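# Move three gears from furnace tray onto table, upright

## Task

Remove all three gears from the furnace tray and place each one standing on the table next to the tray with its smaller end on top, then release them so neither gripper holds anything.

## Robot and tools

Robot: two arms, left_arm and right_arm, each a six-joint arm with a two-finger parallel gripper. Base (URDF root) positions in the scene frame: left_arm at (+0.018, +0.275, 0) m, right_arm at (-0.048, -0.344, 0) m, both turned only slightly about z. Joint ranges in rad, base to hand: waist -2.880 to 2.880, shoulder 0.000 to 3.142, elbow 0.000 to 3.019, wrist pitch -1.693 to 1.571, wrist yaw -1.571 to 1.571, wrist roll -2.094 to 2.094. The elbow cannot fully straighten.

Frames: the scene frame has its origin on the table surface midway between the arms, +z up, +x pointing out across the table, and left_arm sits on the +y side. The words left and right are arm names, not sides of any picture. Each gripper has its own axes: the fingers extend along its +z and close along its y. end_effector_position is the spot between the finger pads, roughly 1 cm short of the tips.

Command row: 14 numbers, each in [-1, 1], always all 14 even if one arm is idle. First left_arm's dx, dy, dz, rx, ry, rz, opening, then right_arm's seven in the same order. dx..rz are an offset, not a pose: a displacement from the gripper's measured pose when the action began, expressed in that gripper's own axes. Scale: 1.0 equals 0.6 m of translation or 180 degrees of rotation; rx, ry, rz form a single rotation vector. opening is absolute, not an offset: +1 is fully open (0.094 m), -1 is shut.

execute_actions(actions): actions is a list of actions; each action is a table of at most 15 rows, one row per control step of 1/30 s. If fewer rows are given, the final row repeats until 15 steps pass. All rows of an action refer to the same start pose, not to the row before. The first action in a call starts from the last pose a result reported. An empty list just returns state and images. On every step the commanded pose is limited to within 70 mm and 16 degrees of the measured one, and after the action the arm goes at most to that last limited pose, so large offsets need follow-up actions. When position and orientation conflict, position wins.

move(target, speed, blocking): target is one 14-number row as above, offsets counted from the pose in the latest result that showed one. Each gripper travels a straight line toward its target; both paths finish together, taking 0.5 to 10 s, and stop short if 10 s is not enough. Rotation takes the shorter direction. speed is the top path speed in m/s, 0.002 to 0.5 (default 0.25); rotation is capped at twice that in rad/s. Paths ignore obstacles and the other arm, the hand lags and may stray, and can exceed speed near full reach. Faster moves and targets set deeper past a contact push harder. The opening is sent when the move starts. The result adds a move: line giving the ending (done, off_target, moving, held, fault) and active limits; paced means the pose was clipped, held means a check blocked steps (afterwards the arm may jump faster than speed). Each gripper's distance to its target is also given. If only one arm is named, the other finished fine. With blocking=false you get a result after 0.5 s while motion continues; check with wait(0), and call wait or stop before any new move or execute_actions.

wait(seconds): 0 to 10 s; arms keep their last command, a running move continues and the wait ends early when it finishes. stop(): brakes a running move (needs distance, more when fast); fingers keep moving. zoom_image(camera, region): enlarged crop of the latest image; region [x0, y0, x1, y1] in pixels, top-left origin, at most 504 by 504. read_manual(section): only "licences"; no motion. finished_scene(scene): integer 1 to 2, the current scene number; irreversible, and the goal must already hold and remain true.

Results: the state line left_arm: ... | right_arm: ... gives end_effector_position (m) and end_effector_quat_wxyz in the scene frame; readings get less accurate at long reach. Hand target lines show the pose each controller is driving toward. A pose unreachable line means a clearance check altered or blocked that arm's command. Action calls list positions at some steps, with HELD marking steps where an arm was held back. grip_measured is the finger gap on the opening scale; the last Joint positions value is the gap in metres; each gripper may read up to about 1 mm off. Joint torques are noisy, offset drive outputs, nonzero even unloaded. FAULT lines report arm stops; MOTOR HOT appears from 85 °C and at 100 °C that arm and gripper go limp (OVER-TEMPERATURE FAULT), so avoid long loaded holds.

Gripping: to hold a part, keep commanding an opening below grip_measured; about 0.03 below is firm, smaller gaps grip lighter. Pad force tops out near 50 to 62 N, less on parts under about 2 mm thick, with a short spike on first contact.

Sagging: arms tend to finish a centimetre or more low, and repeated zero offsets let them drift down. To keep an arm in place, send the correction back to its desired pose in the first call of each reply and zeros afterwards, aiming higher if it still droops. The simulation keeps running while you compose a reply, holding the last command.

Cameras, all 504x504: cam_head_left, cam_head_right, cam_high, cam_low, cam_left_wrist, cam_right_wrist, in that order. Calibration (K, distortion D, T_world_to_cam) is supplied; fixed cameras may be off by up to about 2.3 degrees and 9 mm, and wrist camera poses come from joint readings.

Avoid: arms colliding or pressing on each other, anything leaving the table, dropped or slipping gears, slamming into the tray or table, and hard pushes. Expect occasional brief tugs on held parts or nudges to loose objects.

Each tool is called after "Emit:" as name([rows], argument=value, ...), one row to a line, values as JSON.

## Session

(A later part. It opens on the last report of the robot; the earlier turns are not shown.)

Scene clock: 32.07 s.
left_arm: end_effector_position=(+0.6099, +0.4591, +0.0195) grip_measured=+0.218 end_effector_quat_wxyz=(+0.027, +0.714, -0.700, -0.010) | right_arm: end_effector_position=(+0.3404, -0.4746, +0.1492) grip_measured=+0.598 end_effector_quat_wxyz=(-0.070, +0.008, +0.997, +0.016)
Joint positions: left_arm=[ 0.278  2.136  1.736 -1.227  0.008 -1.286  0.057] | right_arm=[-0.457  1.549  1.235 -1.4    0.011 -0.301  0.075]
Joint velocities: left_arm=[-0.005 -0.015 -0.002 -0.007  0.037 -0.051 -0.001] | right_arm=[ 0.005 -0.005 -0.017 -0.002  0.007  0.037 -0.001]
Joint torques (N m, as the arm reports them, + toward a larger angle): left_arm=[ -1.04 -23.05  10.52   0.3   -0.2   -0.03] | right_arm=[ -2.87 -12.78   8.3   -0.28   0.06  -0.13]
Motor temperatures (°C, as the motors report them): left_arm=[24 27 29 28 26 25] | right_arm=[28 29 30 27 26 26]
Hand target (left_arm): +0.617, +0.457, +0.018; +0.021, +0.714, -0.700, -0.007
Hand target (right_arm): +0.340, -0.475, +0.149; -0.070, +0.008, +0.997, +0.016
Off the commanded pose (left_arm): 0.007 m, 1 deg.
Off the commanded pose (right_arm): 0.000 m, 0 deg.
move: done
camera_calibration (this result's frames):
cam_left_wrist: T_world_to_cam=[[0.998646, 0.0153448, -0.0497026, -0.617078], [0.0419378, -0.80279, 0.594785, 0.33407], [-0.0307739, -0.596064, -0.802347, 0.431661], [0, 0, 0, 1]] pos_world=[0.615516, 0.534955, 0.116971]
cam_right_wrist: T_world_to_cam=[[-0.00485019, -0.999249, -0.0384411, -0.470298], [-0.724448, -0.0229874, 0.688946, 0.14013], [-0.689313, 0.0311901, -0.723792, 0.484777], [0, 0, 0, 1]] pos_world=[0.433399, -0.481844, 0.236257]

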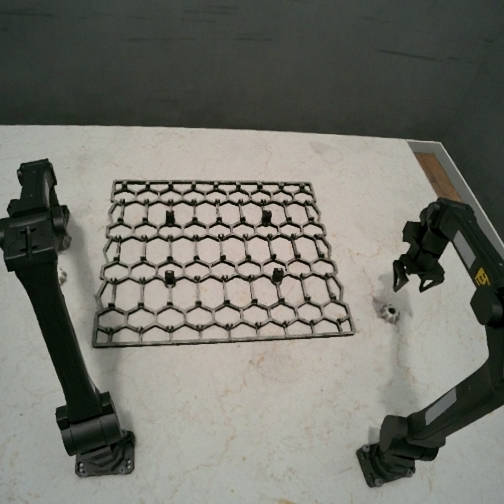

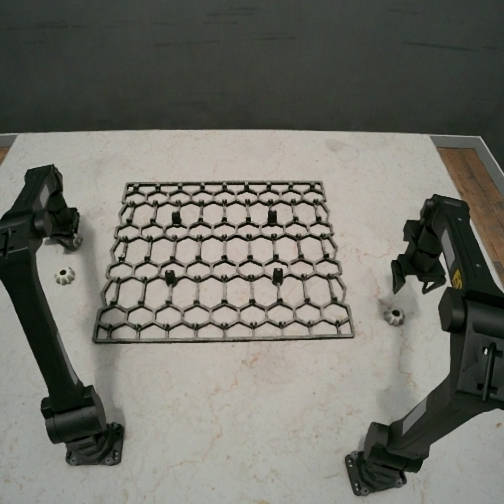

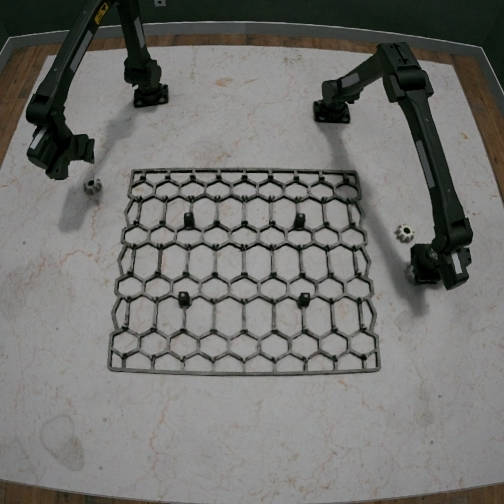

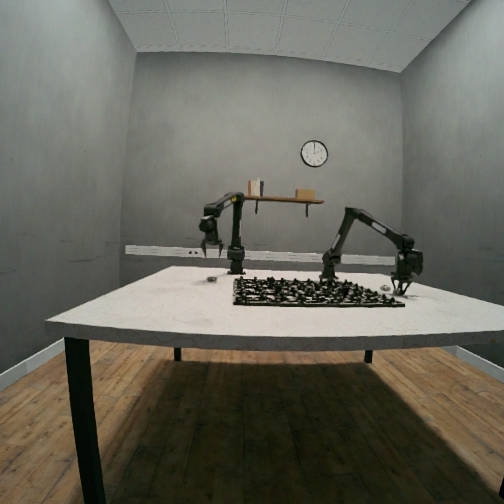

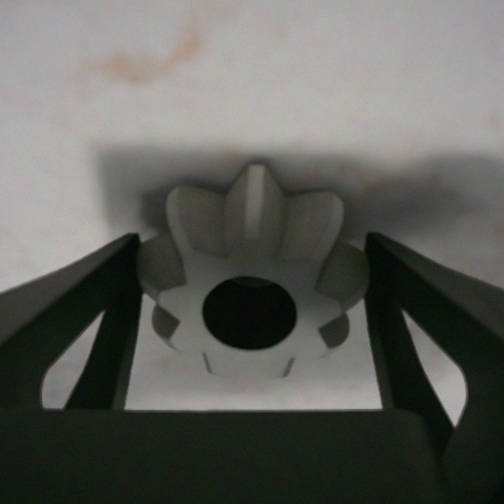

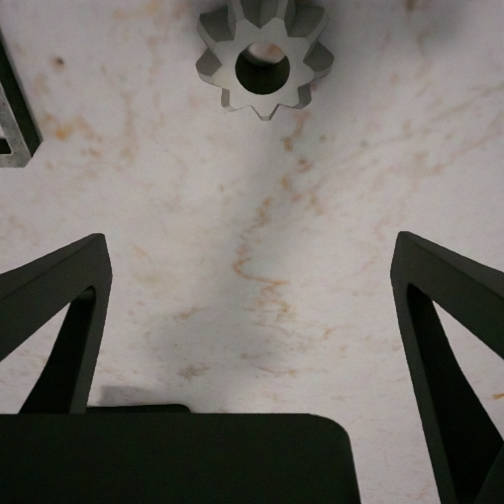

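Emit:
move(target=[0,0,0,0,0,0,0.55, 0,0,0,0,0,0,0.6])

Emit:
move(target=[0,0,-0.2,0,0,0,0.55, 0,0,0,0,0,0,0.6], speed=0.2)

Scene clock: 32.87 s.
left_arm: end_effector_position=(+0.6093, +0.4589, +0.0190) grip_measured=+0.548 end_effector_quat_wxyz=(+0.028, +0.714, -0.700, -0.010) | right_arm: end_effector_position=(+0.3404, -0.4746, +0.1492) grip_measured=+0.598 end_effector_quat_wxyz=(-0.070, +0.008, +0.997, +0.016)
Joint positions: left_arm=[ 0.278  2.136  1.734 -1.227  0.008 -1.286  0.073] | right_arm=[-0.457  1.549  1.235 -1.4    0.011 -0.301  0.075]
Joint velocities: left_arm=[ 0.005 -0.015  0.032 -0.002  0.007  0.037 -0.001] | right_arm=[ 0.005 -0.005  0.002 -0.022  0.022 -0.007  0.001]
Joint torques (N m, as the arm reports them, + toward a larger angle): left_arm=[ -0.56 -23.64   9.52  -0.02  -0.18   0.01] | right_arm=[ -3.17 -11.93   8.41  -0.28   0.    -0.1 ]
Motor temperatures (°C, as the motors report them): left_arm=[24 27 29 28 26 25] | right_arm=[28 29 30 27 26 26]
Hand target (left_arm): +0.610, +0.459, +0.020; +0.027, +0.714, -0.700, -0.010
Hand target (right_arm): +0.340, -0.475, +0.149; -0.070, +0.008, +0.997, +0.016
Off the commanded pose (left_arm): 0.001 m, 0 deg.
Off the commanded pose (right_arm): 0.000 m, 0 deg.
move: done
camera_calibration (this result's frames):
cam_left_wrist: T_world_to_cam=[[0.998573, 0.0153218, -0.0511636, -0.616444], [0.042804, -0.802519, 0.59509, 0.333598], [-0.0319419, -0.59643, -0.802029, 0.431997], [0, 0, 0, 1]] pos_world=[0.615083, 0.534819, 0.116414]
cam_right_wrist: T_world_to_cam=[[-0.00485019, -0.999249, -0.0384411, -0.470298], [-0.724448, -0.0229874, 0.688946, 0.14013], [-0.689313, 0.0311901, -0.723792, 0.484777], [0, 0, 0, 1]] pos_world=[0.433399, -0.481844, 0.236257]

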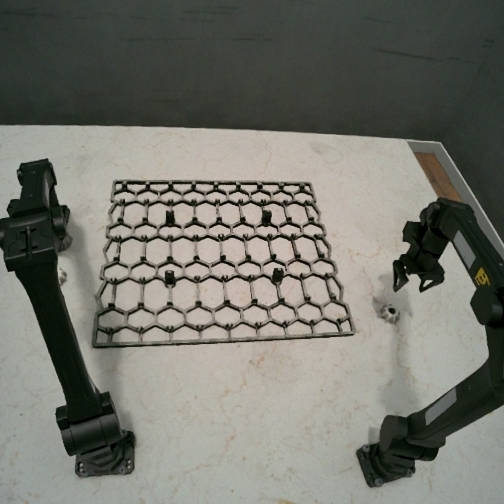

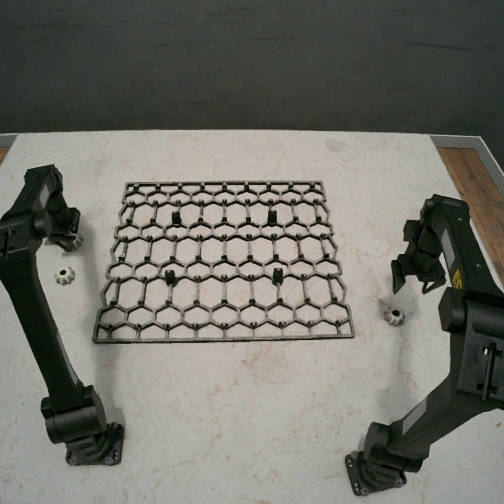

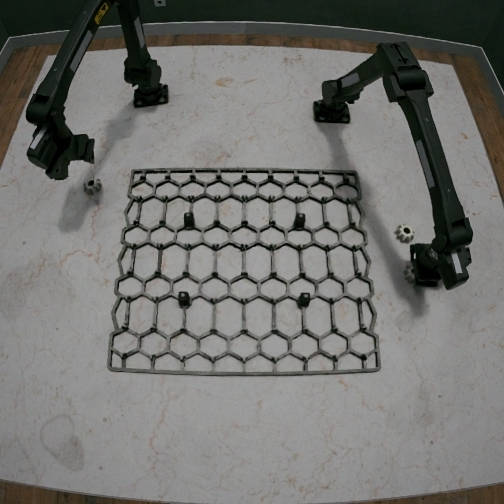

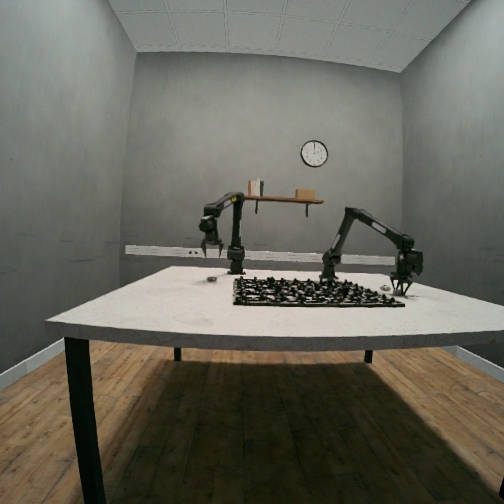

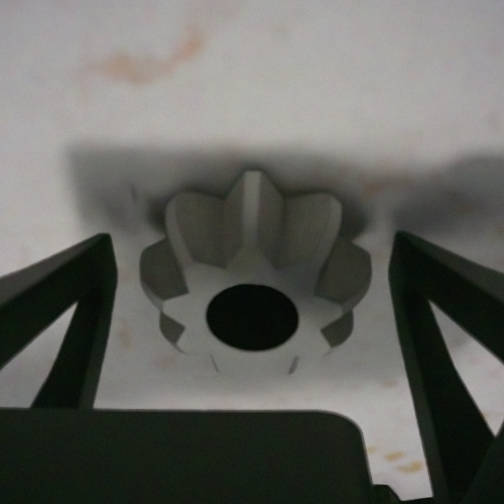

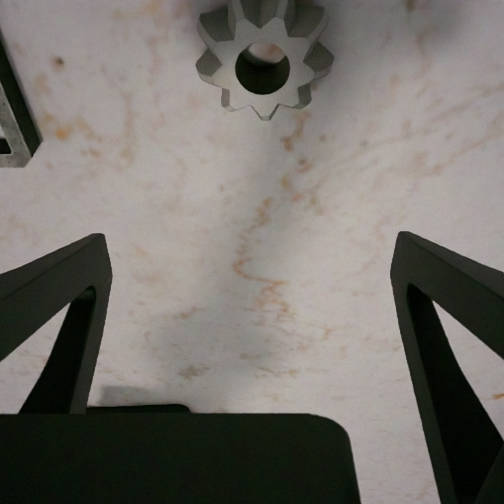

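Scene clock: 33.93 s.
left_arm: end_effector_position=(+0.6080, +0.4585, +0.1285) grip_measured=+0.548 end_effector_quat_wxyz=(+0.036, +0.713, -0.700, -0.015) | right_arm: end_effector_position=(+0.3404, -0.4746, +0.1492) grip_measured=+0.598 end_effector_quat_wxyz=(-0.070, +0.008, +0.997, +0.016)
Joint positions: left_arm=[ 0.278  2.059  1.903 -1.492  0.008 -1.286  0.073] | right_arm=[-0.457  1.549  1.235 -1.4    0.011 -0.301  0.075]
Joint velocities: left_arm=[-0.005 -0.005  0.012  0.012 -0.051  0.081  0.   ] | right_arm=[ 0.005 -0.005  0.022 -0.012 -0.022  0.022  0.001]
Joint torques (N m, as the arm reports them, + toward a larger angle): left_arm=[ -0.81 -23.24  12.63  -0.37  -0.17   0.04] | right_arm=[ -2.61 -12.55   8.25  -0.52   0.05  -0.08]
Motor temperatures (°C, as the motors report them): left_arm=[24 27 29 28 26 25] | right_arm=[28 29 30 27 26 26]
Hand target (left_arm): +0.614, +0.460, +0.139; +0.027, +0.714, -0.700, -0.010
Hand target (right_arm): +0.340, -0.475, +0.149; -0.070, +0.008, +0.997, +0.016
Off the commanded pose (left_arm): 0.013 m, 1 deg.
Off the commanded pose (right_arm): 0.000 m, 0 deg.
move: off_target (left_arm)
camera_calibration (this result's frames):
cam_left_wrist: T_world_to_cam=[[0.997501, 0.0149856, -0.06905, -0.606414], [0.0534507, -0.79918, 0.59871, 0.25969], [-0.0462113, -0.600904, -0.797984, 0.529738], [0, 0, 0, 1]] pos_world=[0.615498, 0.534949, 0.22537]
cam_right_wrist: T_world_to_cam=[[-0.00485019, -0.999249, -0.0384411, -0.470298], [-0.724448, -0.0229874, 0.688946, 0.14013], [-0.689313, 0.0311901, -0.723792, 0.484777], [0, 0, 0, 1]] pos_world=[0.433399, -0.481844, 0.236257]

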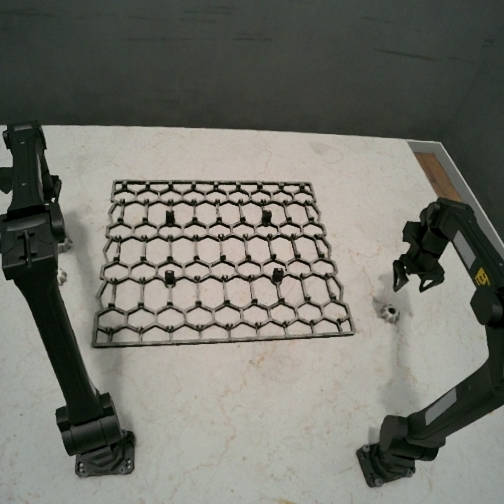

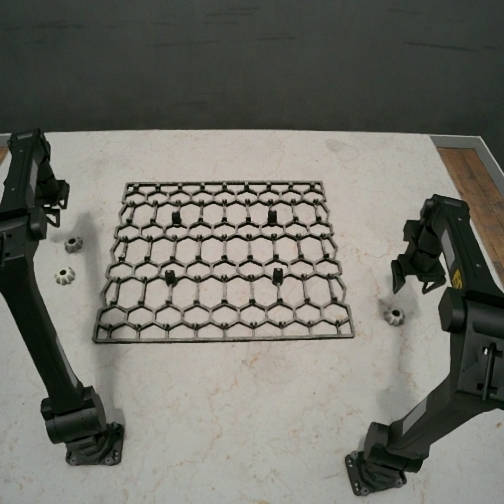

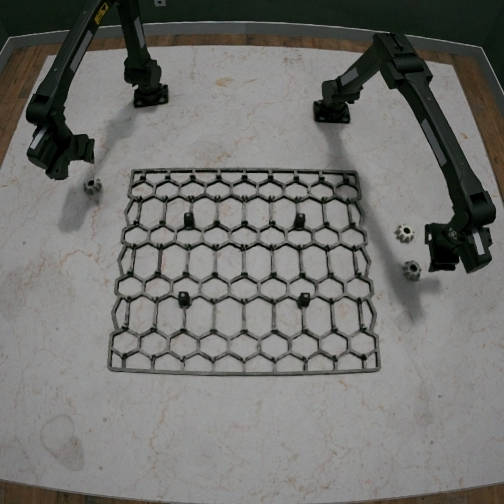

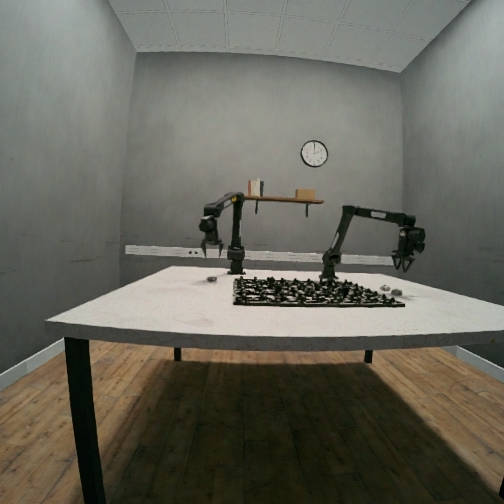

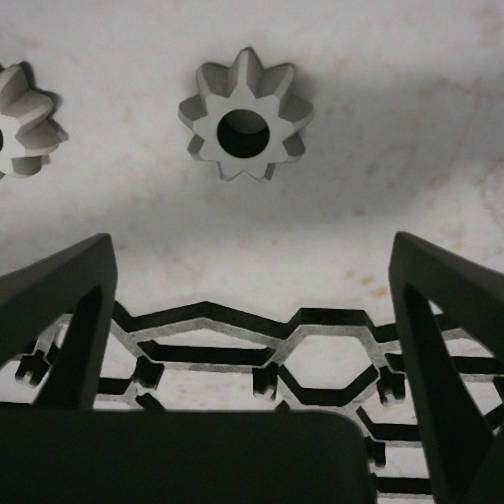

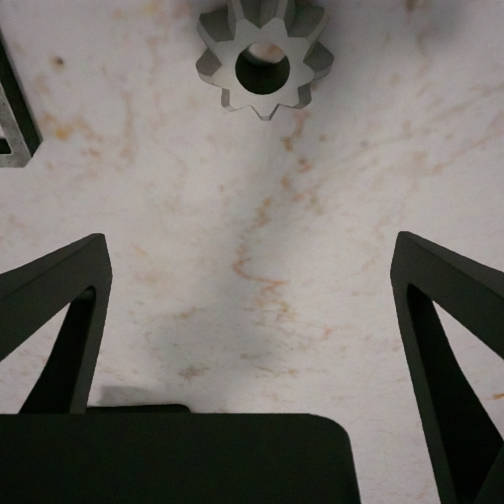

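Emit:
finished_scene(scene=2)

The scene is finished: the task was done.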